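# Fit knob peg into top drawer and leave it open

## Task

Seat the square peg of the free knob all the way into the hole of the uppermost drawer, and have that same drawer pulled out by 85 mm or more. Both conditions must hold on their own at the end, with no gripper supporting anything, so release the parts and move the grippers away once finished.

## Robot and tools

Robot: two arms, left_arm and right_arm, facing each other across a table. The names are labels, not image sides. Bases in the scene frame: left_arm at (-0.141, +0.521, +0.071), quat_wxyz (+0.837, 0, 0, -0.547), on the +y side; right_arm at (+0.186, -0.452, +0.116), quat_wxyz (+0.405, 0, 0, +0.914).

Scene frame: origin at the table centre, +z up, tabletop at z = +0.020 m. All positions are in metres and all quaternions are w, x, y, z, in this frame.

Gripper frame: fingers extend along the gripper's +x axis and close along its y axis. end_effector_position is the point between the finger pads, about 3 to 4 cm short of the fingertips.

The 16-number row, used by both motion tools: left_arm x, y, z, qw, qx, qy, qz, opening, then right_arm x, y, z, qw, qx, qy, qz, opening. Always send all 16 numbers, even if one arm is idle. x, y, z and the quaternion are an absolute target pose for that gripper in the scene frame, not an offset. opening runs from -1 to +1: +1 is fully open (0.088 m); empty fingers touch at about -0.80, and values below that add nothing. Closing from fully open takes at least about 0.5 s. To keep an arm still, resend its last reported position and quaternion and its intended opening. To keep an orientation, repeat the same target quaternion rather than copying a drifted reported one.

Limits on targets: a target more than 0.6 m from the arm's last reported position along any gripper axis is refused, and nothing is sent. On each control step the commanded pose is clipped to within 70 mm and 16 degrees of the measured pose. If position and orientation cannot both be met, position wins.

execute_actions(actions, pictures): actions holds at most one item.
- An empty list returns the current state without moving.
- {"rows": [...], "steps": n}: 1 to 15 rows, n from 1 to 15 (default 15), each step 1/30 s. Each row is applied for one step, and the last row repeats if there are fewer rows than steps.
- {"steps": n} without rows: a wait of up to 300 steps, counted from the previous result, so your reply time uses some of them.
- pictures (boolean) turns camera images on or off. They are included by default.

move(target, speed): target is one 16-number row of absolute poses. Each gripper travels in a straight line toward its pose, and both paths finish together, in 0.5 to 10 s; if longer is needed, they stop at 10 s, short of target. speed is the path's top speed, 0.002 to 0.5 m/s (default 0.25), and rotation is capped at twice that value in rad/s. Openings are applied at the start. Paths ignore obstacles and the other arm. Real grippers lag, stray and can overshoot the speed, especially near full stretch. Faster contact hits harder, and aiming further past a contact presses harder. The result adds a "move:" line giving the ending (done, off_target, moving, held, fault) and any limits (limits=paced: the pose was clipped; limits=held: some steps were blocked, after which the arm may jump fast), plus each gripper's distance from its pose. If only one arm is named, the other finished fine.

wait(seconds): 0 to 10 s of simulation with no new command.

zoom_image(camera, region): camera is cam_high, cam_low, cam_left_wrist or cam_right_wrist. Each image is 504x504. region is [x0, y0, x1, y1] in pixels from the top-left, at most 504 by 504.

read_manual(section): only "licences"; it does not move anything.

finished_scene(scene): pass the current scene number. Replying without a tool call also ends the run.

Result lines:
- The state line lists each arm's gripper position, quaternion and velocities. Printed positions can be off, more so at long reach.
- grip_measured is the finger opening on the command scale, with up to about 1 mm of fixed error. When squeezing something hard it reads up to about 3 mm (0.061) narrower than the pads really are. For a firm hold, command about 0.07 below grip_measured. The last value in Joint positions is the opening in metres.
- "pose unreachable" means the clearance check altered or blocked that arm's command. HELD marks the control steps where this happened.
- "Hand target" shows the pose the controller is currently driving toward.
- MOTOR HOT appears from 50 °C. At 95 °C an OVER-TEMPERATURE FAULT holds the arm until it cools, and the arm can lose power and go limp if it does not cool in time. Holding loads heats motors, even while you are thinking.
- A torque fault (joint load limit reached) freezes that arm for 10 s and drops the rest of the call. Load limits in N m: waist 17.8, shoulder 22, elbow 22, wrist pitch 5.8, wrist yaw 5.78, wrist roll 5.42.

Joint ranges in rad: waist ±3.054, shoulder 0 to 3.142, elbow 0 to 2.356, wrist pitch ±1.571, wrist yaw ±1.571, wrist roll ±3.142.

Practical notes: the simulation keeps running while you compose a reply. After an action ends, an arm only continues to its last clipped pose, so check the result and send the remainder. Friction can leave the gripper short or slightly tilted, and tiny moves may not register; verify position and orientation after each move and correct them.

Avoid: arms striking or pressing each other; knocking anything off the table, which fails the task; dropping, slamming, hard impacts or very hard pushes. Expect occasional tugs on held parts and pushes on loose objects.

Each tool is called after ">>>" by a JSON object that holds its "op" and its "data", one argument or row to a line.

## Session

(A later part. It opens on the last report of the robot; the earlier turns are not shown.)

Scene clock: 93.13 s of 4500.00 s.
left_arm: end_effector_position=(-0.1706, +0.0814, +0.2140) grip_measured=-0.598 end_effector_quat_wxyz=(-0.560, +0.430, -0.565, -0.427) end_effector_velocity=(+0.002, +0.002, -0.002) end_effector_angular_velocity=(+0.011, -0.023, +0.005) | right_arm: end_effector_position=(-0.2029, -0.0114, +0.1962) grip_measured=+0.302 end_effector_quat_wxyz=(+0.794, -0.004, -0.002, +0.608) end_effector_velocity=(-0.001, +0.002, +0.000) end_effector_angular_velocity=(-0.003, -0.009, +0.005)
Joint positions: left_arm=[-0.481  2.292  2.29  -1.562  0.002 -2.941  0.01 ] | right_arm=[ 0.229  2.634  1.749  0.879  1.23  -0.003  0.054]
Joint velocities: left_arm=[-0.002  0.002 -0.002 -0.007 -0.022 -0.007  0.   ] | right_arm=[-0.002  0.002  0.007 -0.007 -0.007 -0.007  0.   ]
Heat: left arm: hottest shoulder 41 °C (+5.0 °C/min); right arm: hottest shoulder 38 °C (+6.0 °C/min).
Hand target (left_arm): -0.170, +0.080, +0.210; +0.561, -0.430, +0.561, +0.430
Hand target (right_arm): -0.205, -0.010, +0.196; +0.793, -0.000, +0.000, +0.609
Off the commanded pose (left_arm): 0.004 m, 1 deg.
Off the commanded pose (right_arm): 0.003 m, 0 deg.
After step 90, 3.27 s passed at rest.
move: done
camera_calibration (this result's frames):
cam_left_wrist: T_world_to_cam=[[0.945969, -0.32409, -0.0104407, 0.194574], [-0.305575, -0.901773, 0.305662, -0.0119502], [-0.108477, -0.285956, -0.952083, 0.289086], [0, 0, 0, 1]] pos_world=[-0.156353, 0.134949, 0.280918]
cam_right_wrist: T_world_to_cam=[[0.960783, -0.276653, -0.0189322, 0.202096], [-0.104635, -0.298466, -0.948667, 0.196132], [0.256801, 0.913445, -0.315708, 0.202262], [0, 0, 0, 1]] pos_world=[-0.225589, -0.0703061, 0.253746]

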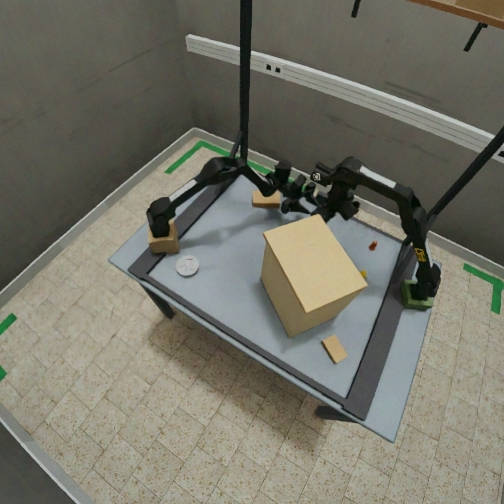

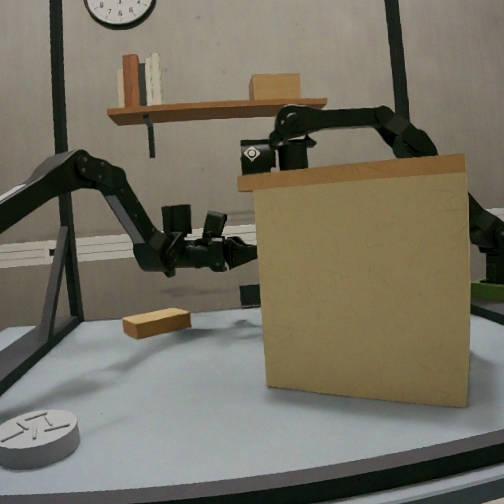

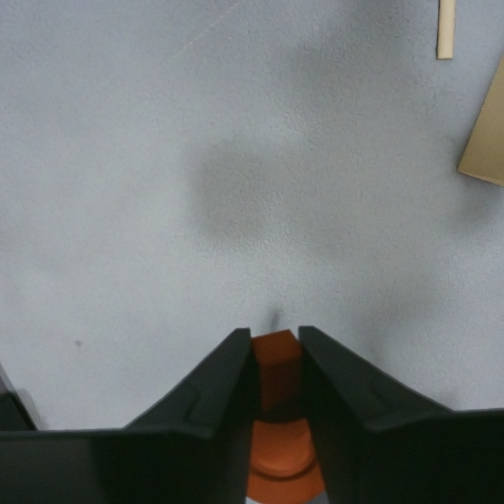

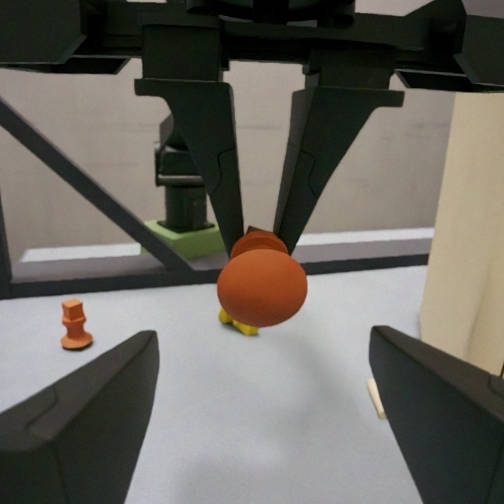

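>>> {"op": "move", "data": {
  "target": [-0.17,0.08,0.21,0.561,-0.430,0.561,0.430,-0.66,-0.193,0.030,0.198,0.793,0,0,0.609,0.3],
  "speed": 0.04
}}

Scene clock: 97.63 s of 4500.00 s.
left_arm: end_effector_position=(-0.1706, +0.0814, +0.2140) grip_measured=-0.598 end_effector_quat_wxyz=(-0.560, +0.430, -0.565, -0.427) end_effector_velocity=(-0.004, +0.002, +0.000) end_effector_angular_velocity=(+0.008, +0.007, -0.000) | right_arm: end_effector_position=(-0.1916, +0.0281, +0.1979) grip_measured=+0.302 end_effector_quat_wxyz=(+0.794, -0.004, -0.001, +0.608) end_effector_velocity=(+0.000, +0.001, -0.001) end_effector_angular_velocity=(-0.000, -0.005, +0.005)
Joint positions: left_arm=[-0.481  2.292  2.29  -1.562  0.002 -2.941  0.01 ] | right_arm=[ 0.156  2.68   1.856  0.818  1.156 -0.002  0.054]
Joint velocities: left_arm=[-0.007 -0.002 -0.002 -0.007  0.007 -0.007  0.   ] | right_arm=[-0.002  0.002 -0.002  0.007 -0.007 -0.007 -0.   ]
Heat: left arm: hottest shoulder 42 °C (+6.1 °C/min); right arm: hottest shoulder 39 °C (+7.1 °C/min).
Hand target (left_arm): -0.170, +0.080, +0.210; +0.561, -0.430, +0.561, +0.430
Hand target (right_arm): -0.193, +0.030, +0.198; +0.793, -0.000, +0.000, +0.609
Off the commanded pose (left_arm): 0.004 m, 1 deg.
Off the commanded pose (right_arm): 0.002 m, 0 deg.
After step 90, 0.10 s passed at rest.
move: done
camera_calibration (this result's frames):
cam_left_wrist: T_world_to_cam=[[0.945969, -0.32409, -0.0104407, 0.194574], [-0.305575, -0.901773, 0.305662, -0.0119502], [-0.108477, -0.285956, -0.952083, 0.289086], [0, 0, 0, 1]] pos_world=[-0.156353, 0.134949, 0.280918]
cam_right_wrist: T_world_to_cam=[[0.961093, -0.275563, -0.019094, 0.20229], [-0.104573, -0.299001, -0.948506, 0.210706], [0.255664, 0.913599, -0.316184, 0.16374], [0, 0, 0, 1]] pos_world=[-0.214248, -0.0308476, 0.25549]

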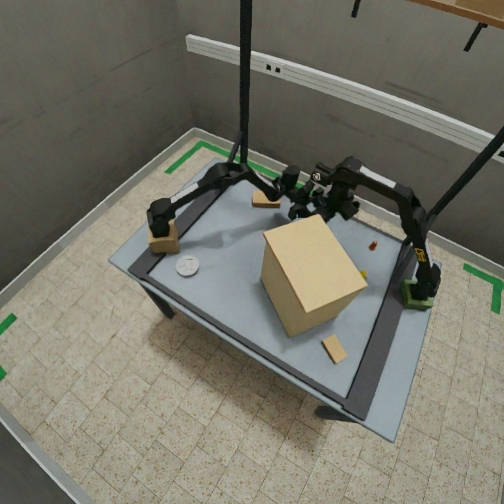

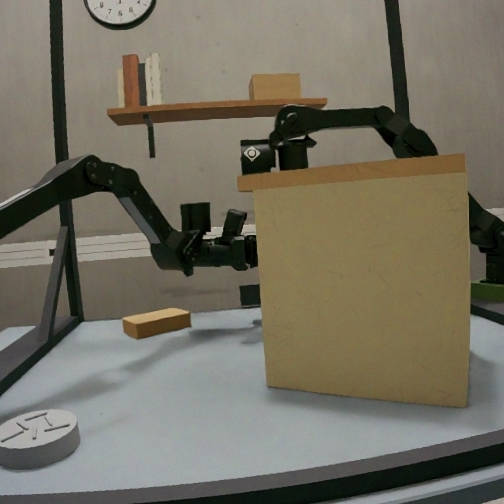

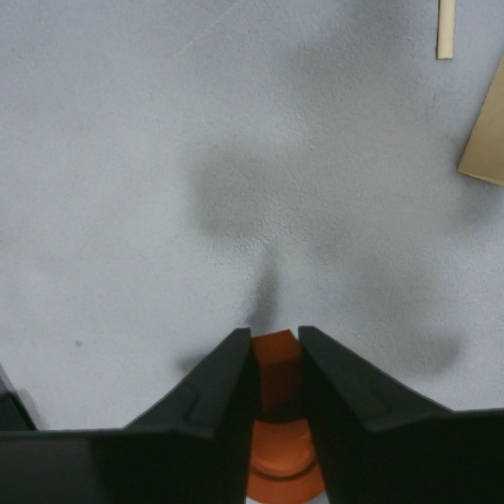

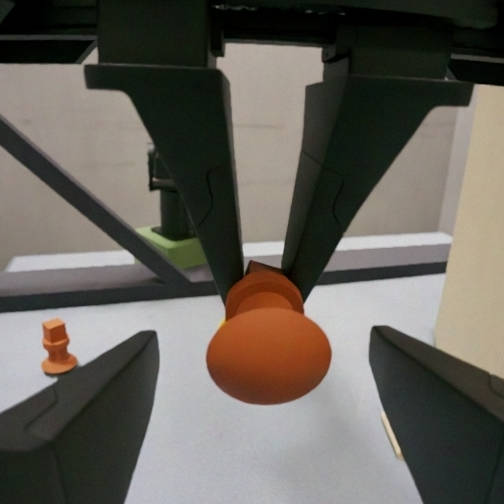

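>>> {"op": "move", "data": {
  "target": [-0.17,0.08,0.21,0.561,-0.430,0.561,0.430,-0.66,-0.1905,0.035,0.203,0.793,0,0,0.609,0.3],
  "speed": 0.02
}}

>>> {"op": "move", "data": {
  "target": [-0.17,0.08,0.21,0.561,-0.430,0.561,0.430,-0.66,-0.1905,0.035,0.203,0.793,0,0,0.609,-0.42],
  "speed": 0.02
}}

Scene clock: 104.30 s of 4500.00 s.
left_arm: end_effector_position=(-0.1706, +0.0814, +0.2140) grip_measured=-0.598 end_effector_quat_wxyz=(-0.560, +0.430, -0.565, -0.427) end_effector_velocity=(+0.000, +0.002, +0.000) end_effector_angular_velocity=(+0.007, -0.008, -0.010) | right_arm: end_effector_position=(-0.1893, +0.0327, +0.1985) grip_measured=+0.302 end_effector_quat_wxyz=(+0.793, -0.007, -0.002, +0.609) end_effector_velocity=(+0.001, +0.001, -0.002) end_effector_angular_velocity=(-0.002, +0.012, +0.005)
Joint positions: left_arm=[-0.481  2.292  2.29  -1.562  0.002 -2.941  0.01 ] | right_arm=[ 0.147  2.68   1.863  0.804  1.145 -0.002  0.054]
Joint velocities: left_arm=[-0.002 -0.002 -0.002 -0.007 -0.007  0.007 -0.   ] | right_arm=[-0.002 -0.002 -0.007 -0.007 -0.007  0.022 -0.   ]
Heat: left arm: hottest shoulder 43 °C (+7.0 °C/min); right arm: hottest shoulder 41 °C (+8.0 °C/min).
Hand target (left_arm): -0.170, +0.080, +0.210; +0.561, -0.430, +0.561, +0.430
Hand target (right_arm): -0.190, +0.035, +0.203; +0.793, +0.000, +0.000, +0.609
Off the commanded pose (left_arm): 0.004 m, 1 deg.
Off the commanded pose (right_arm): 0.005 m, 1 deg.
After step 90, 2.90 s passed at rest.
move: done
camera_calibration (this result's frames):
cam_left_wrist: T_world_to_cam=[[0.945974, -0.324087, -0.0100724, 0.19444], [-0.305688, -0.901766, 0.305569, -0.011936], [-0.108114, -0.285981, -0.952117, 0.289162], [0, 0, 0, 1]] pos_world=[-0.156322, 0.134947, 0.280922]
cam_right_wrist: T_world_to_cam=[[0.961492, -0.274534, -0.0128185, 0.200181], [-0.0992344, -0.303295, -0.947716, 0.21392], [0.256292, 0.912493, -0.318859, 0.159811], [0, 0, 0, 1]] pos_world=[-0.212203, -0.0259889, 0.256259]

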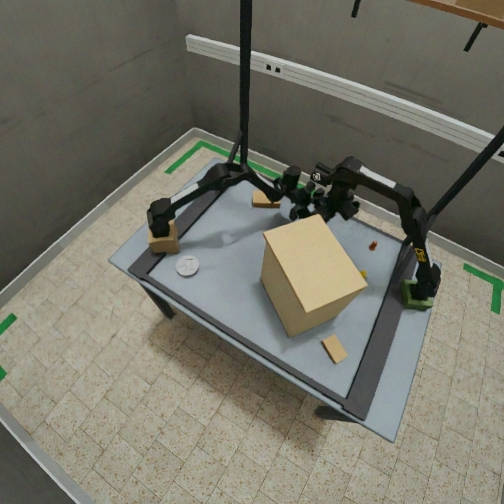

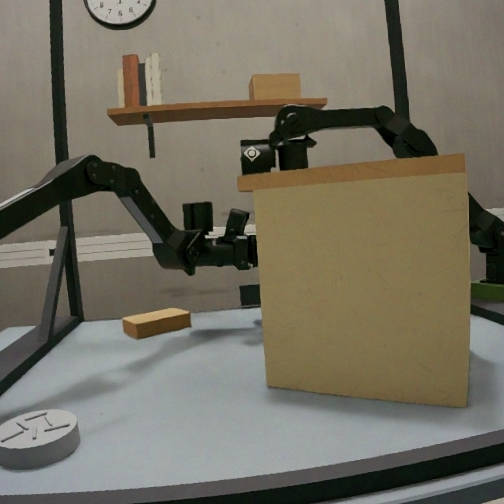

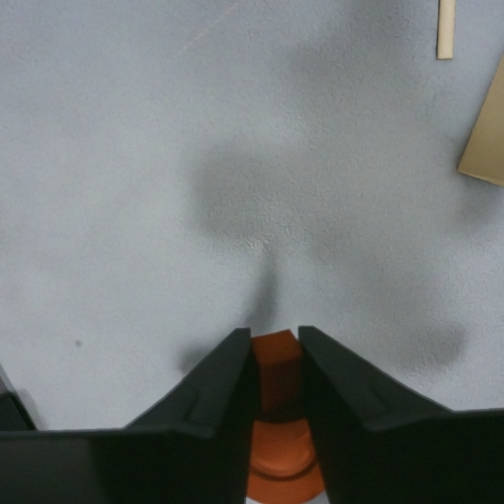

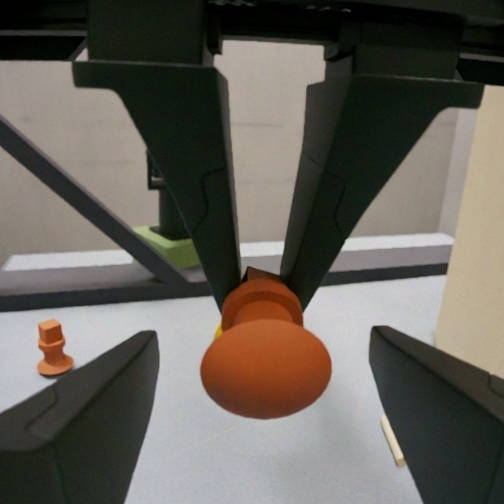

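Scene clock: 105.00 s of 4500.00 s.
left_arm: end_effector_position=(-0.1704, +0.0814, +0.2140) grip_measured=-0.598 end_effector_quat_wxyz=(-0.560, +0.431, -0.564, -0.427) end_effector_velocity=(+0.000, +0.002, +0.000) end_effector_angular_velocity=(+0.008, +0.007, +0.010) | right_arm: end_effector_position=(-0.1895, +0.0328, +0.1986) grip_measured=-0.343 end_effector_quat_wxyz=(+0.793, -0.007, -0.002, +0.609) end_effector_velocity=(+0.000, +0.001, -0.000) end_effector_angular_velocity=(-0.010, -0.027, +0.005)
Joint positions: left_arm=[-0.481  2.292  2.29  -1.562  0.001 -2.941  0.01 ] | right_arm=[ 0.147  2.68   1.863  0.804  1.144 -0.002  0.022]
Joint velocities: left_arm=[ 0.002 -0.002 -0.002 -0.007  0.007 -0.007 -0.   ] | right_arm=[-0.002 -0.002 -0.002 -0.007 -0.007 -0.022  0.   ]
Heat: left arm: hottest shoulder 44 °C (+8.1 °C/min); right arm: hottest shoulder 41 °C (+8.1 °C/min).
Hand target (left_arm): -0.170, +0.080, +0.210; +0.561, -0.430, +0.561, +0.430
Hand target (right_arm): -0.190, +0.035, +0.203; +0.793, -0.000, -0.000, +0.609
Off the commanded pose (left_arm): 0.004 m, 1 deg.
Off the commanded pose (right_arm): 0.005 m, 1 deg.
move: done
camera_calibration (this result's frames):
cam_left_wrist: T_world_to_cam=[[0.946111, -0.323719, -0.00897058, 0.194032], [-0.305684, -0.901863, 0.305288, -0.0118251], [-0.106918, -0.286094, -0.952218, 0.289412], [0, 0, 0, 1]] pos_world=[-0.156247, 0.134946, 0.280934]
cam_right_wrist: T_world_to_cam=[[0.961805, -0.273434, -0.0128241, 0.200427], [-0.0988957, -0.303419, -0.947711, 0.214065], [0.255245, 0.912782, -0.318871, 0.159612], [0, 0, 0, 1]] pos_world=[-0.212342, -0.0259367, 0.256338]

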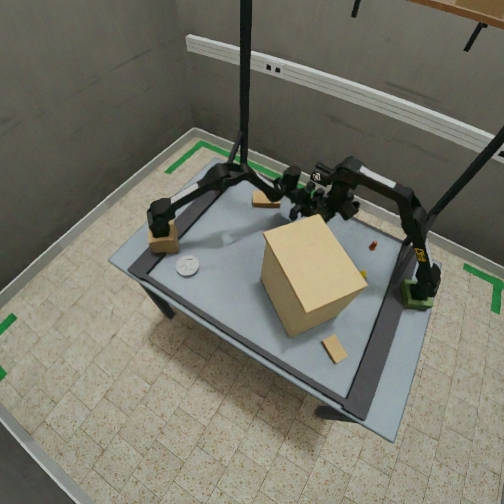

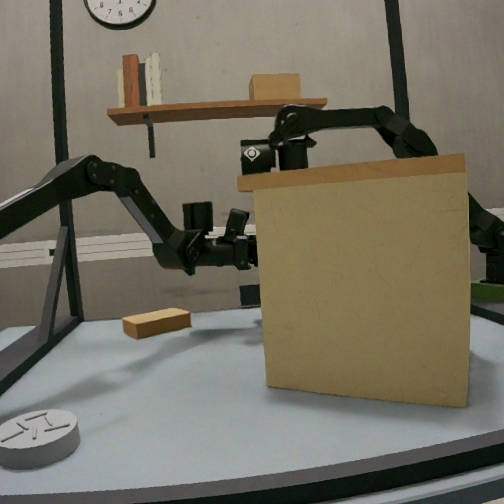

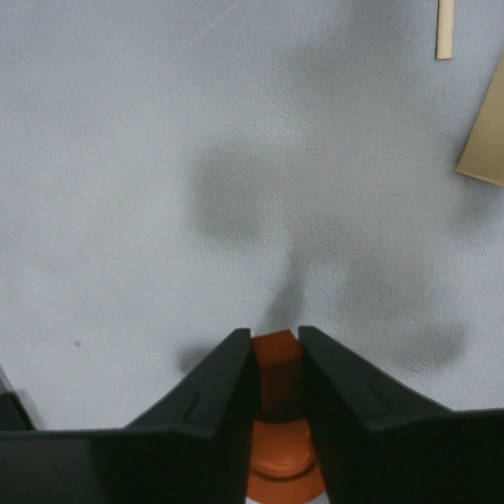

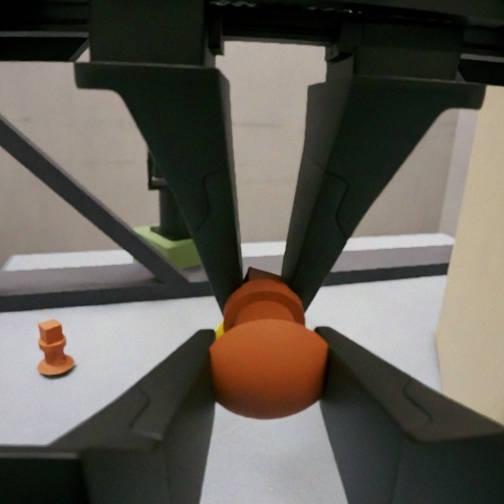

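Release the left, then lift it away.

>>> {"op": "move", "data": {
  "target": [-0.1704,0.0814,0.214,0.561,-0.430,0.561,0.430,-0.1,-0.1895,0.0328,0.1986,0.793,0,0,0.609,-0.46],
  "speed": 0.02
}}

>>> {"op": "move", "data": {
  "target": [-0.16,0.12,0.225,0.561,-0.430,0.561,0.430,-0.1,-0.215,-0.06,0.1986,0.793,0,0,0.609,-0.46],
  "speed": 0.06
}}

Scene clock: 108.70 s of 4500.00 s.
left_arm: end_effector_position=(-0.1704, +0.0817, +0.2140) grip_measured=-0.103 end_effector_quat_wxyz=(-0.560, +0.431, -0.564, -0.428) end_effector_velocity=(-0.002, +0.002, +0.000) end_effector_angular_velocity=(+0.008, +0.007, +0.005) | right_arm: end_effector_position=(-0.1895, +0.0328, +0.2000) grip_measured=-0.343 end_effector_quat_wxyz=(+0.793, -0.002, -0.001, +0.609) end_effector_velocity=(+0.002, +0.001, +0.000) end_effector_angular_velocity=(+0.003, -0.001, -0.010)
Joint positions: left_arm=[-0.481  2.292  2.29  -1.563  0.001 -2.942  0.034] | right_arm=[ 0.147  2.68   1.863  0.815  1.144 -0.002  0.022]
Joint velocities: left_arm=[-0.002 -0.002 -0.002 -0.007  0.007 -0.007 -0.   ] | right_arm=[-0.002  0.002  0.002  0.007  0.007 -0.007 -0.   ]
Heat: left arm: hottest shoulder 44 °C (+8.1 °C/min); right arm: hottest shoulder 42 °C (+9.1 °C/min).
Hand target (left_arm): -0.170, +0.082, +0.214; +0.560, -0.432, +0.563, +0.429
Hand target (right_arm): -0.189, +0.033, +0.199; +0.793, -0.000, +0.000, +0.609
Off the commanded pose (left_arm): 0.000 m, 0 deg.
Off the commanded pose (right_arm): 0.001 m, 0 deg.
joint sent to its limit (left arm) — the command would take joint 4 (wrist pitch) past its lower limit, so that joint was sent only as far as its limit.
move: done
camera_calibration (this result's frames):
cam_left_wrist: T_world_to_cam=[[0.946358, -0.322983, -0.00937256, 0.194186], [-0.305025, -0.90256, 0.303884, -0.0110483], [-0.106609, -0.284725, -0.952663, 0.289543], [0, 0, 0, 1]] pos_world=[-0.156272, 0.135187, 0.281014]
cam_right_wrist: T_world_to_cam=[[0.961652, -0.273308, -0.0229657, 0.202449], [-0.107003, -0.29676, -0.948938, 0.21392], [0.252537, 0.915006, -0.314625, 0.158632], [0, 0, 0, 1]] pos_world=[-0.211856, -0.0263353, 0.257556]

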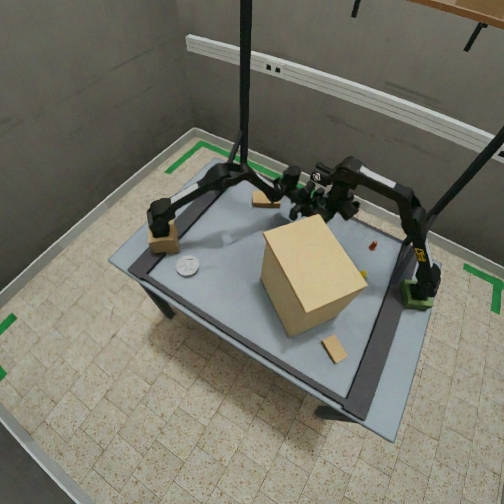

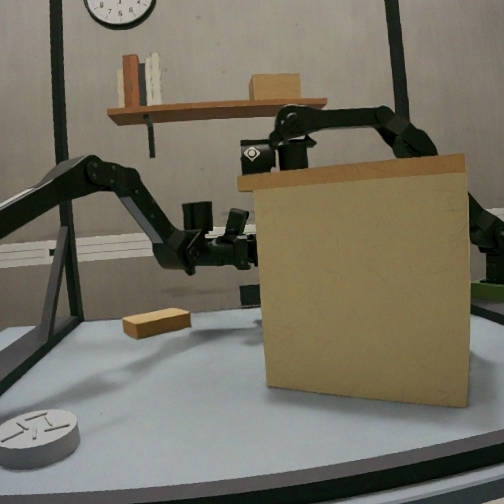

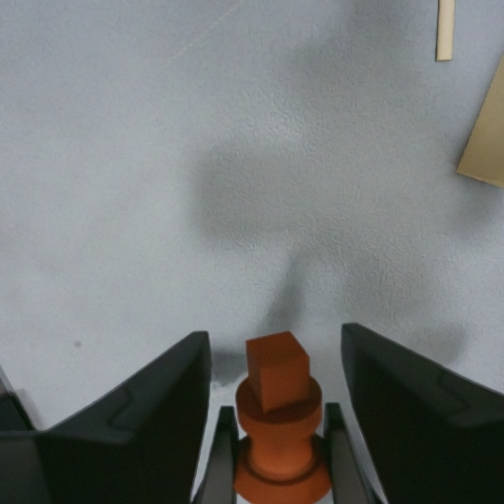

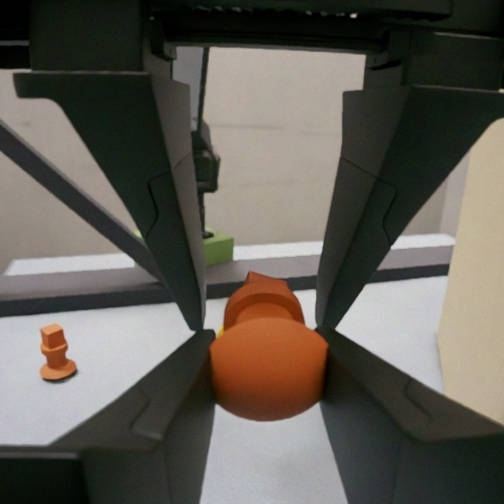

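Scene clock: 110.67 s of 4500.00 s.
left_arm: end_effector_position=(-0.1621, +0.1180, +0.2185) grip_measured=-0.102 end_effector_quat_wxyz=(-0.565, +0.426, -0.558, -0.435) end_effector_velocity=(-0.002, +0.003, -0.001) end_effector_angular_velocity=(+0.012, -0.008, +0.015) | right_arm: end_effector_position=(-0.2160, -0.0590, +0.1918) grip_measured=-0.343 end_effector_quat_wxyz=(+0.792, -0.006, -0.003, +0.610) end_effector_velocity=(+0.003, +0.003, -0.003) end_effector_angular_velocity=(-0.015, -0.030, +0.000)
Joint positions: left_arm=[-0.466  2.121  2.03  -1.496  0.001 -2.93   0.034] | right_arm=[ 0.321  2.596  1.648  0.937  1.316 -0.002  0.022]
Joint velocities: left_arm=[-0.007 -0.002 -0.007 -0.007 -0.007 -0.022 -0.   ] | right_arm=[-0.007 -0.002 -0.007 -0.022 -0.007 -0.007 -0.   ]
Heat: left arm: hottest shoulder 45 °C (+9.1 °C/min); right arm: hottest shoulder 43 °C (+10.2 °C/min).
Hand target (left_arm): -0.160, +0.120, +0.225; +0.561, -0.430, +0.561, +0.430
Hand target (right_arm): -0.215, -0.060, +0.198; +0.793, +0.000, -0.000, +0.609
Off the commanded pose (left_arm): 0.007 m, 1 deg.
Off the commanded pose (right_arm): 0.007 m, 1 deg.
move: done
camera_calibration (this result's frames):
cam_left_wrist: T_world_to_cam=[[0.947355, -0.319821, -0.015285, 0.199177], [-0.302627, -0.909971, 0.283494, 0.0285092], [-0.104576, -0.263944, -0.958852, 0.30429], [0, 0, 0, 1]] pos_world=[-0.148242, 0.169959, 0.286731]
cam_right_wrist: T_world_to_cam=[[0.96243, -0.271188, -0.0136336, 0.201087], [-0.0983291, -0.301282, -0.948452, 0.177531], [0.253101, 0.914159, -0.316629, 0.247205], [0, 0, 0, 1]] pos_world=[-0.238644, -0.117965, 0.249393]

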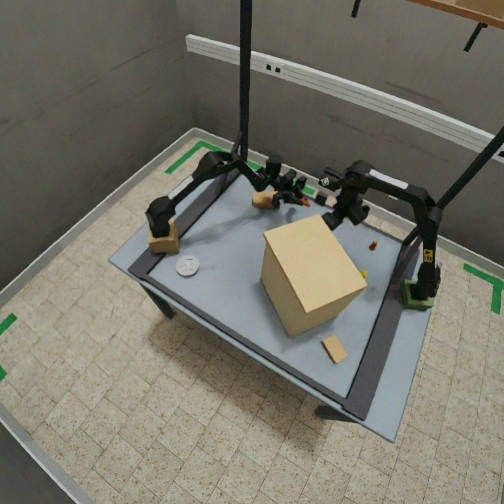

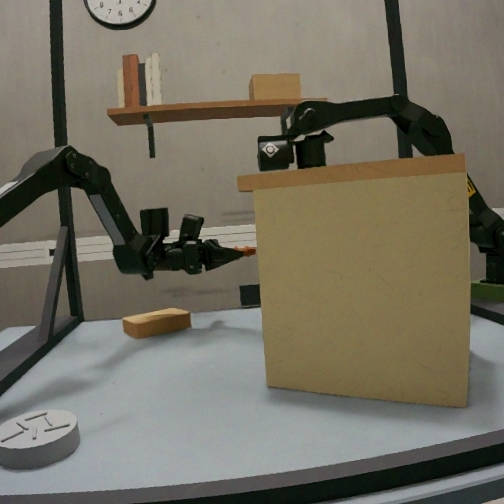

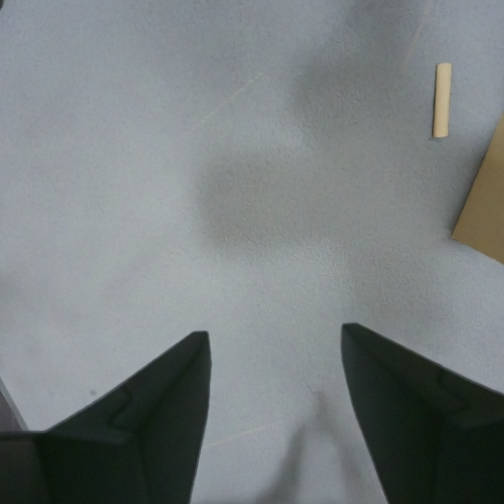

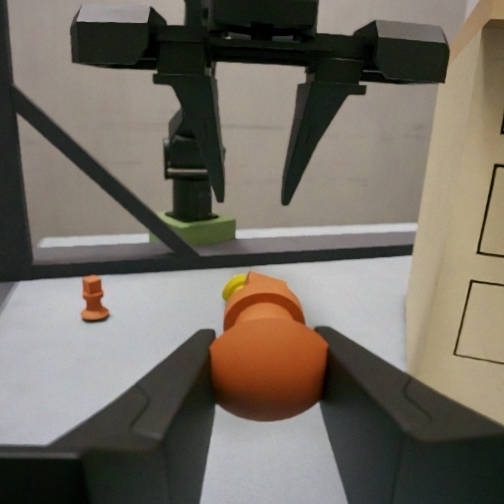

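>>> {"op": "move", "data": {
  "target": [-0.19,0.06,0.22,0.948,0,0,-0.317,1,-0.075,-0.12,0.259,0.891,0,0,0.454,-0.46],
  "speed": 0.1
}}

Scene clock: 137.97 s of 4500.00 s.
left_arm: end_effector_position=(-0.1848, +0.0668, +0.2114) grip_measured=+0.992 end_effector_quat_wxyz=(+0.971, -0.069, +0.099, -0.205) end_effector_velocity=(-0.000, +0.001, +0.004) end_effector_angular_velocity=(-0.016, -0.018, -0.027) | right_arm: end_effector_position=(-0.0976, -0.1103, +0.2451) grip_measured=-0.343 end_effector_quat_wxyz=(+0.868, -0.006, -0.003, +0.496) end_effector_velocity=(+0.000, +0.001, +0.001) end_effector_angular_velocity=(+0.007, +0.013, +0.005)
Joint positions: left_arm=[-0.841  2.262  1.725 -1.008 -1.406 -1.722  0.088] | right_arm=[ 0.301  2.215  1.152  1.051  1.57  -0.001  0.022]
Joint velocities: left_arm=[-0.002 -0.061 -0.1    0.198 -0.022  0.154 -0.   ] | right_arm=[-0.002 -0.002 -0.002  0.007 -0.007  0.007 -0.   ]
Heat: left arm: hottest shoulder 52 °C (+14.0 °C/min); right arm: hottest shoulder 50 °C (+14.0 °C/min). Fold the left arm in close to its base before you think long. Fold the right arm in close to its base before you think long.
Hand target (left_arm): -0.185, +0.069, +0.219; +0.970, -0.075, +0.099, -0.209
Hand target (right_arm): -0.095, -0.111, +0.249; +0.870, -0.001, -0.001, +0.494
Off the commanded pose (left_arm): 0.012 m, 19 deg.
Off the commanded pose (right_arm): 0.028 m, 6 deg.
MOTOR HOT: a motor of the left arm reached 50 °C. Now the hottest motor of the left arm, joint 2 (shoulder), reports 52 °C. The temperature limit of the motors' drives, at which the controller stops that arm, is 95 °C. To cool a motor, set the load down, stop pushing, or move to a pose that needs little force.
MOTOR HOT: a motor of the right arm reached 50 °C. Now the hottest motor of the right arm, joint 2 (shoulder), reports 50 °C. The temperature limit of the motors' drives, at which the controller stops that arm, is 95 °C. To cool a motor, set the load down, stop pushing, or move to a pose that needs little force.
joint sent to its limit (right arm) — the command would take joint 5 (wrist yaw) past its upper limit, so that joint was sent only as far as its limit.
After step 90, 13.93 s passed at rest.
move: off_target (left_arm, right_arm; path cut at 10 s)
camera_calibration (this result's frames):
cam_left_wrist: T_world_to_cam=[[-0.389047, -0.914469, 0.111305, -0.0298138], [-0.455189, 0.0857828, -0.886253, 0.129696], [0.800903, -0.395459, -0.44963, 0.350007], [0, 0, 0, 1]] pos_world=[-0.232885, 0.100024, 0.275635]
cam_right_wrist: T_world_to_cam=[[0.852842, -0.522018, -0.0125674, 0.0354004], [-0.174143, -0.26165, -0.949323, 0.221467], [0.492276, 0.81181, -0.314052, 0.292434], [0, 0, 0, 1]] pos_world=[-0.135582, -0.160974, 0.302528]

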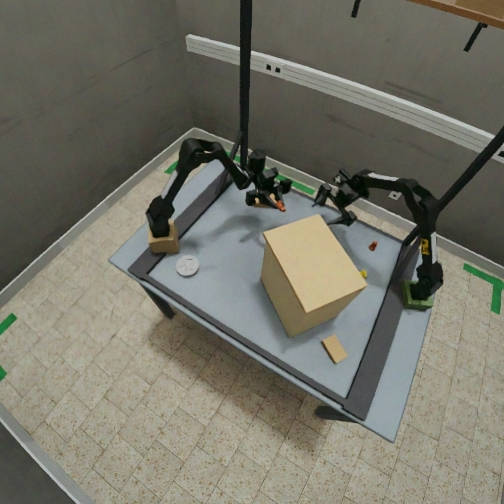

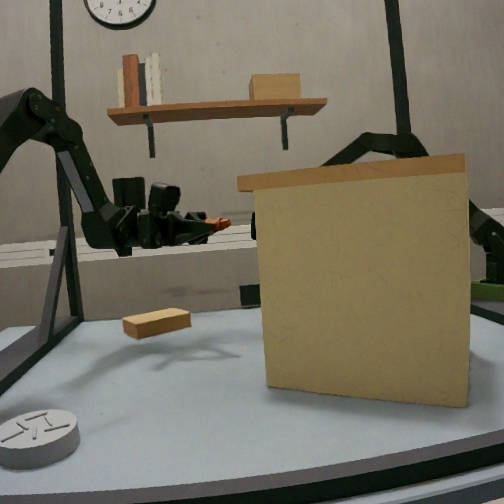

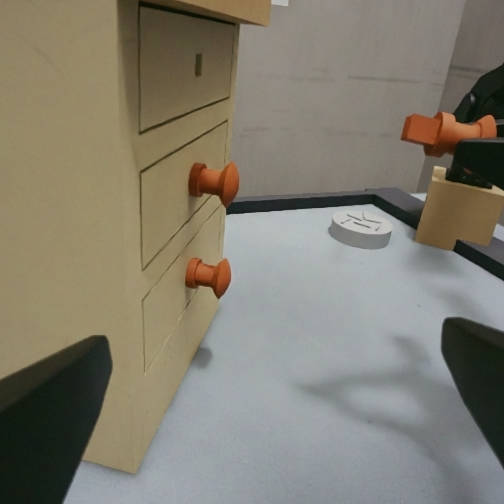

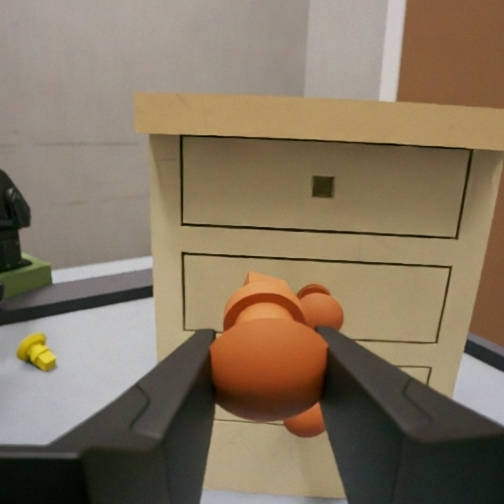

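>>> {"op": "move", "data": {
  "target": [-0.17,0.05,0.23,0.948,0,0,-0.317,1,-0.036,-0.070,0.259,0.883,0,0,0.469,-0.46],
  "speed": 0.1
}}

Scene clock: 148.40 s of 4500.00 s.
left_arm: end_effector_position=(-0.1716, +0.0507, +0.2395) grip_measured=+0.992 end_effector_quat_wxyz=(+0.948, -0.012, +0.001, -0.318) end_effector_velocity=(-0.003, -0.002, -0.004) end_effector_angular_velocity=(-0.014, -0.005, -0.024) | right_arm: end_effector_position=(-0.0383, -0.0692, +0.2557) grip_measured=-0.343 end_effector_quat_wxyz=(+0.883, -0.003, -0.001, +0.469) end_effector_velocity=(-0.002, +0.003, +0.003) end_effector_angular_velocity=(+0.006, +0.008, +0.020)
Joint positions: left_arm=[-0.792  2.09   1.132  0.977 -1.3   -0.006  0.088] | right_arm=[ 0.136  2.145  1.08   1.059  1.468 -0.001  0.022]
Joint velocities: left_arm=[-0.002  0.022 -0.012  0.081  0.022  0.037 -0.   ] | right_arm=[-0.002 -0.007  0.002 -0.007 -0.022  0.007 -0.   ]
Heat: left arm: hottest shoulder 56 °C (+16.3 °C/min); right arm: hottest shoulder 50 °C (+13.2 °C/min). Fold the left arm in close to its base before you think long. Fold the right arm in close to its base before you think long.
Hand target (left_arm): -0.170, +0.051, +0.231; +0.948, -0.000, -0.001, -0.318
Hand target (right_arm): -0.036, -0.070, +0.259; +0.883, +0.000, +0.000, +0.469
Off the commanded pose (left_arm): 0.010 m, 1 deg.
Off the commanded pose (right_arm): 0.004 m, 0 deg.
MOTOR HOT: still on. Now the hottest motor of the left arm, joint 2 (shoulder), reports 56 °C; a drive's own limit is 95 °C.
MOTOR HOT: still on. Now the hottest motor of the right arm, joint 2 (shoulder), reports 50 °C; a drive's own limit is 95 °C.
After step 90, 4.97 s passed at rest.
move: off_target (left_arm)
camera_calibration (this result's frames):
cam_left_wrist: T_world_to_cam=[[-0.594688, -0.803038, -0.0384122, -0.0475939], [-0.213445, 0.203769, -0.955468, 0.214065], [0.775105, -0.560007, -0.292584, 0.31205], [0, 0, 0, 1]] pos_world=[-0.224484, 0.0929104, 0.294004]
cam_right_wrist: T_world_to_cam=[[0.818662, -0.573959, -0.0190734, 0.00307889], [-0.195522, -0.247345, -0.948995, 0.252677], [0.539967, 0.780635, -0.314714, 0.23301], [0, 0, 0, 1]] pos_world=[-0.078934, -0.11763, 0.313179]

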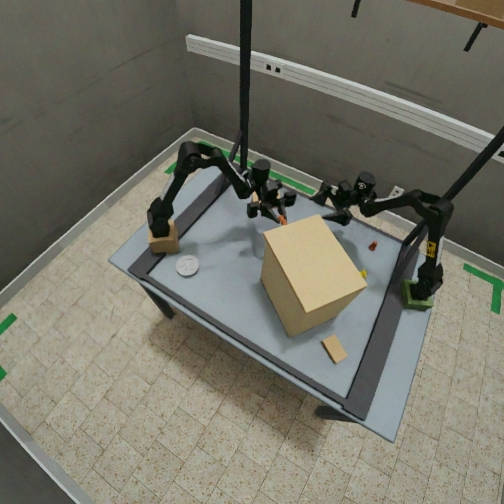

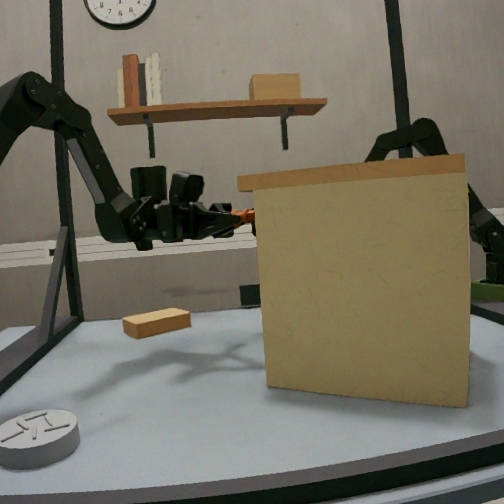

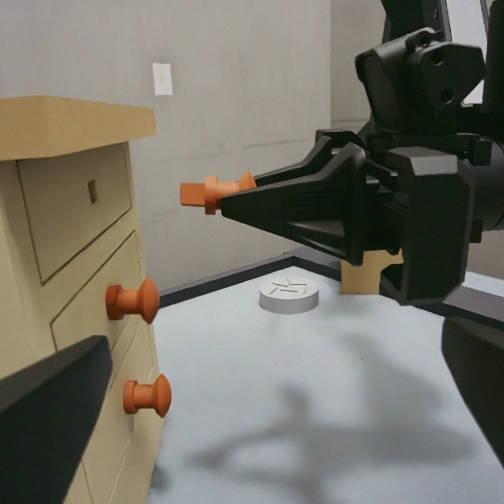

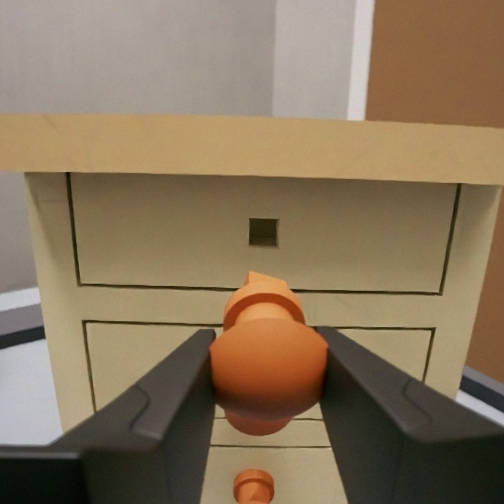

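>>> {"op": "zoom_image", "data": {
  "camera": "cam_left_wrist",
  "region": [60,140,300,260]
}}

>>> {"op": "zoom_image", "data": {
  "camera": "cam_right_wrist",
  "region": [190,200,350,340]
}}

Region (60, 140, 300, 260) of cam_left_wrist's 504x504 image, scaled by 2.100, with more detail than that image has.

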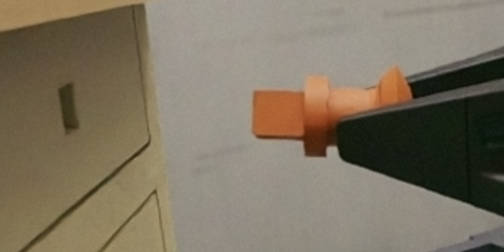

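Region (190, 200, 350, 340) of cam_right_wrist's 504x504 image, scaled by 3.150, with more detail than that image has; it fills the top 441 rows of this view, and the rest is white.

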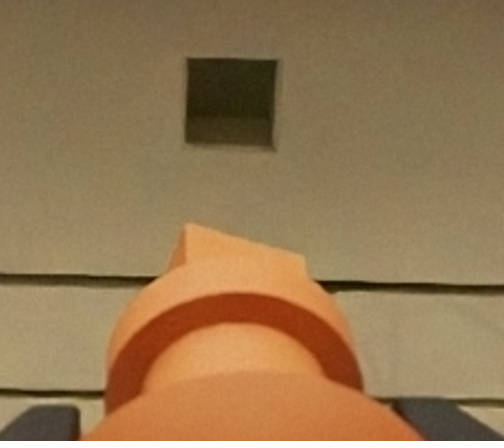

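>>> {"op": "move", "data": {
  "target": [-0.17,0.05,0.235,0.948,0,0,-0.317,1,-0.027,-0.052,0.258,0.8773,-0.100,-0.0531,0.466,-0.46],
  "speed": 0.04
}}

>>> {"op": "zoom_image", "data": {
  "camera": "cam_right_wrist",
  "region": [190,200,350,340]
}}

>>> {"op": "zoom_image", "data": {
  "camera": "cam_left_wrist",
  "region": [40,140,280,260]
}}

Scene clock: 159.77 s of 4500.00 s.
left_arm: end_effector_position=(-0.1716, +0.0507, +0.2375) grip_measured=+0.992 end_effector_quat_wxyz=(+0.948, -0.003, +0.000, -0.318) end_effector_velocity=(-0.002, +0.002, +0.002) end_effector_angular_velocity=(-0.015, +0.012, -0.000) | right_arm: end_effector_position=(-0.0258, -0.0546, +0.2551) grip_measured=-0.343 end_effector_quat_wxyz=(+0.877, -0.104, -0.054, +0.466) end_effector_velocity=(+0.000, +0.001, -0.004) end_effector_angular_velocity=(-0.022, -0.026, +0.005)
Joint positions: left_arm=[-0.792  2.091  1.131  0.967 -1.3    0.     0.088] | right_arm=[ 0.088  2.145  1.081  1.05   1.419 -0.221  0.022]
Joint velocities: left_arm=[-0.007 -0.007 -0.002 -0.007 -0.007 -0.022 -0.   ] | right_arm=[-0.002  0.002 -0.002 -0.022 -0.007 -0.007 -0.   ]
Heat: left arm: hottest shoulder 54 °C (+11.1 °C/min); right arm: hottest shoulder 49 °C (+9.1 °C/min). Fold the left arm in close to its base before you think long. Fold the right arm in close to its base before you think long.
Hand target (left_arm): -0.170, +0.050, +0.235; +0.948, +0.000, +0.000, -0.317
Hand target (right_arm): -0.027, -0.052, +0.258; +0.877, -0.100, -0.053, +0.466
Off the commanded pose (left_arm): 0.003 m, 0 deg.
Off the commanded pose (right_arm): 0.004 m, 0 deg.
MOTOR HOT: still on. Now the hottest motor of the left arm, joint 2 (shoulder), reports 54 °C; a drive's own limit is 95 °C.
MOTOR HOT: still on. Now the hottest motor of the right arm, joint 2 (shoulder), reports 49 °C; a drive's own limit is 95 °C.
After step 90, 5.40 s passed at rest.
move: done
camera_calibration (this result's frames):
cam_left_wrist: T_world_to_cam=[[-0.594577, -0.802039, -0.0566727, -0.0434063], [-0.205336, 0.219613, -0.953733, 0.212377], [0.777377, -0.555431, -0.295264, 0.312278], [0, 0, 0, 1]] pos_world=[-0.224958, 0.0919946, 0.292295]
cam_right_wrist: T_world_to_cam=[[0.801619, -0.560983, 0.20665, -0.0560413], [-0.0184759, -0.368746, -0.929347, 0.2511], [0.597549, 0.741164, -0.305958, 0.211813], [0, 0, 0, 1]] pos_world=[-0.0770057, -0.0958345, 0.309746]

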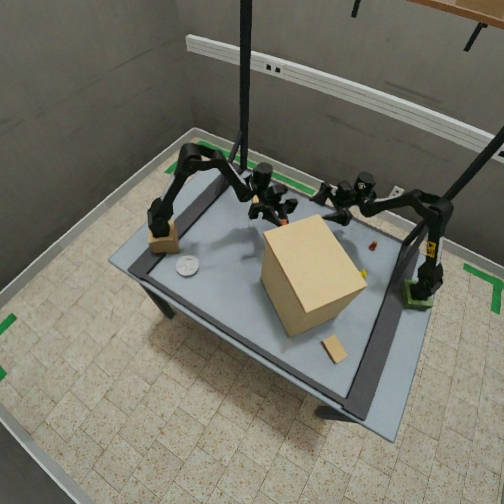

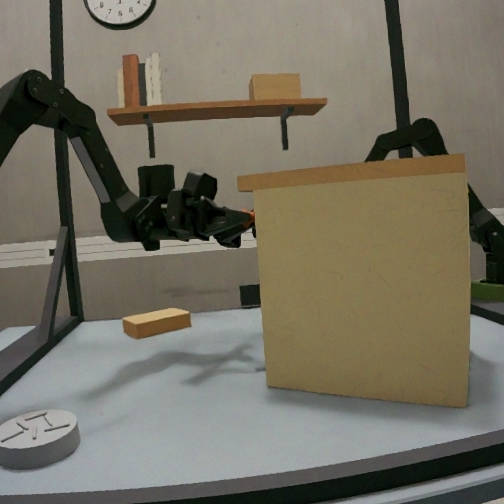

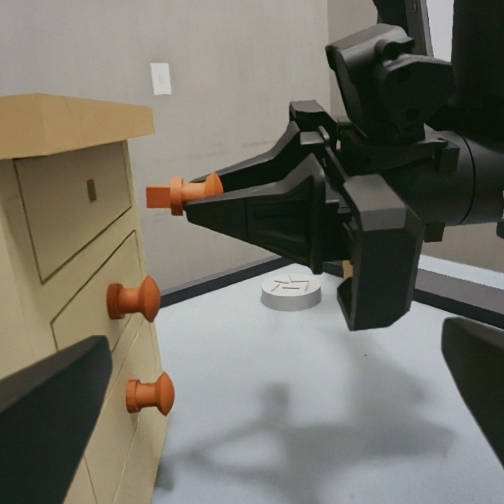

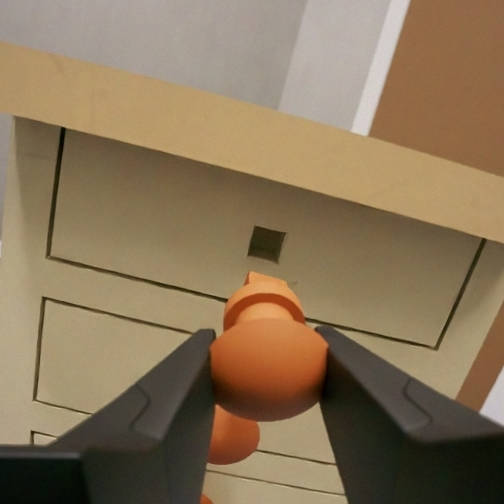

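Region (190, 200, 350, 340) of cam_right_wrist's 504x504 image, scaled by 3.150, with more detail than that image has; it fills the top 441 rows of this view, and the rest is white.

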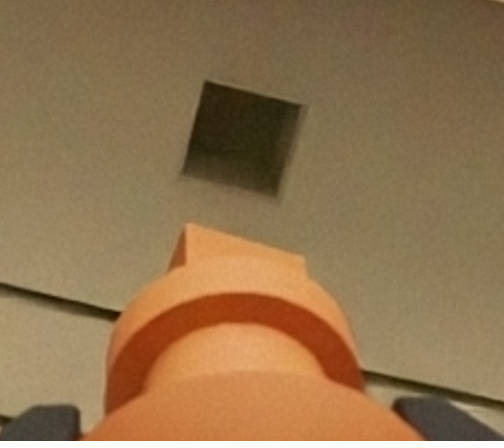

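Region (40, 140, 280, 260) of cam_left_wrist's 504x504 image, scaled by 2.100, with more detail than that image has.

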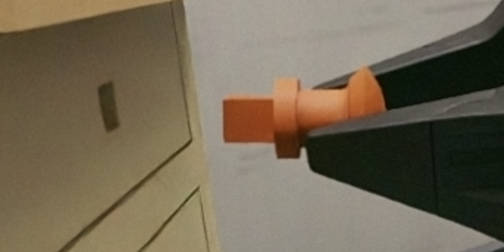

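>>> {"op": "move", "data": {
  "target": [-0.17,0.05,0.235,0.948,0,0,-0.317,1,-0.016,-0.039,0.264,0.8773,-0.100,-0.0531,0.466,-0.46],
  "speed": 0.03
}}

>>> {"op": "zoom_image", "data": {
  "camera": "cam_right_wrist",
  "region": [190,200,350,340]
}}

>>> {"op": "zoom_image", "data": {
  "camera": "cam_left_wrist",
  "region": [40,140,280,260]
}}

Scene clock: 167.17 s of 4500.00 s.
left_arm: end_effector_position=(-0.1716, +0.0507, +0.2375) grip_measured=+0.992 end_effector_quat_wxyz=(+0.948, -0.003, +0.000, -0.318) end_effector_velocity=(-0.001, +0.000, -0.002) end_effector_angular_velocity=(+0.005, -0.000, -0.010) | right_arm: end_effector_position=(-0.0150, -0.0414, +0.2556) grip_measured=-0.343 end_effector_quat_wxyz=(+0.876, -0.111, -0.056, +0.465) end_effector_velocity=(+0.000, +0.001, +0.001) end_effector_angular_velocity=(+0.001, -0.001, +0.005)
Joint positions: left_arm=[-0.792  2.091  1.131  0.967 -1.3    0.     0.088] | right_arm=[ 0.046  2.145  1.09   1.033  1.378 -0.226  0.022]
Joint velocities: left_arm=[-0.002 -0.002 -0.007 -0.007  0.007 -0.007 -0.   ] | right_arm=[-0.002 -0.002 -0.002  0.007 -0.007 -0.007 -0.   ]
Heat: left arm: hottest shoulder 53 °C (+9.1 °C/min); right arm: hottest shoulder 47 °C (+5.0 °C/min). Fold the left arm in close to its base before you think long.
Hand target (left_arm): -0.170, +0.050, +0.235; +0.948, -0.000, +0.000, -0.317
Hand target (right_arm): -0.016, -0.039, +0.264; +0.877, -0.100, -0.053, +0.466
Off the commanded pose (left_arm): 0.003 m, 0 deg.
Off the commanded pose (right_arm): 0.009 m, 1 deg.
MOTOR HOT: still on. Now the hottest motor of the left arm, joint 2 (shoulder), reports 53 °C; a drive's own limit is 95 °C.
MOTOR HOT: cleared. Now the hottest motor of the right arm, joint 2 (shoulder), reports 47 °C.
After step 90, 3.43 s passed at rest.
move: off_target (right_arm)
camera_calibration (this result's frames):
cam_left_wrist: T_world_to_cam=[[-0.594577, -0.802039, -0.0566727, -0.0434063], [-0.205336, 0.219613, -0.953733, 0.212377], [0.777377, -0.555431, -0.295264, 0.312278], [0, 0, 0, 1]] pos_world=[-0.224958, 0.0919946, 0.292295]
cam_right_wrist: T_world_to_cam=[[0.79902, -0.559528, 0.220215, -0.0608294], [-0.00929262, -0.377675, -0.925892, 0.255561], [0.601232, 0.73776, -0.30697, 0.195809], [0, 0, 0, 1]] pos_world=[-0.0667477, -0.0819764, 0.310125]

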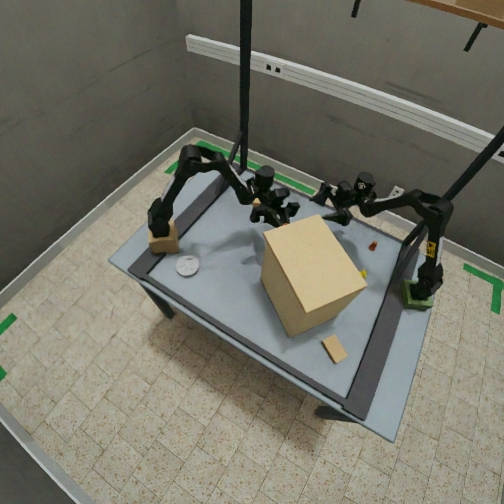

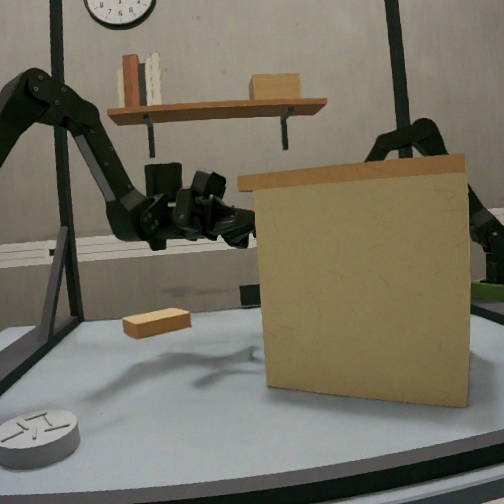

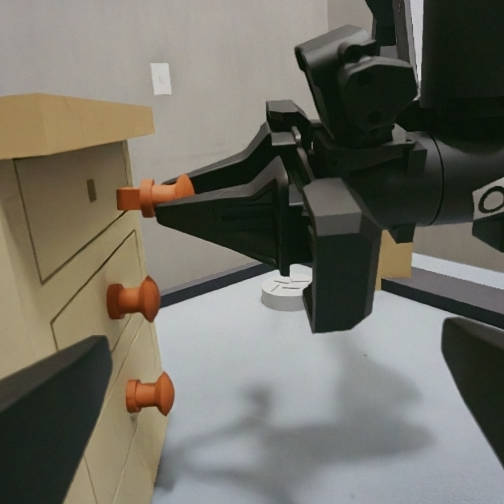

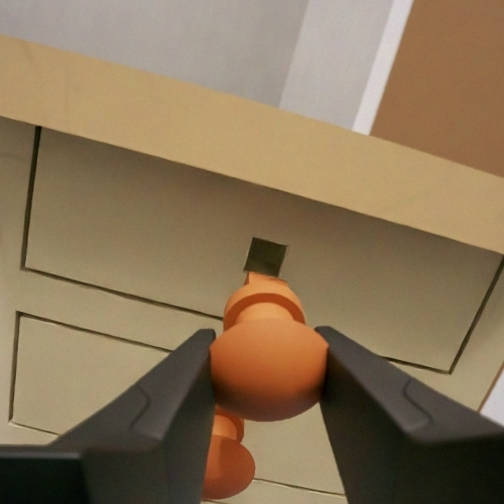

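Region (190, 200, 350, 340) of cam_right_wrist's 504x504 image, scaled by 3.150, with more detail than that image has; it fills the top 441 rows of this view, and the rest is white.

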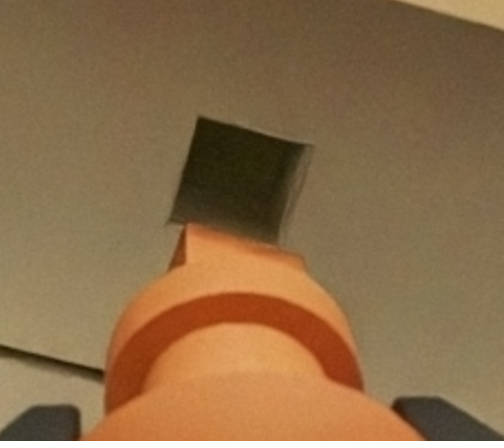

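Region (40, 140, 280, 260) of cam_left_wrist's 504x504 image, scaled by 2.100, with more detail than that image has.

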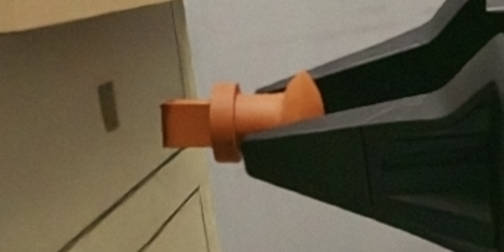

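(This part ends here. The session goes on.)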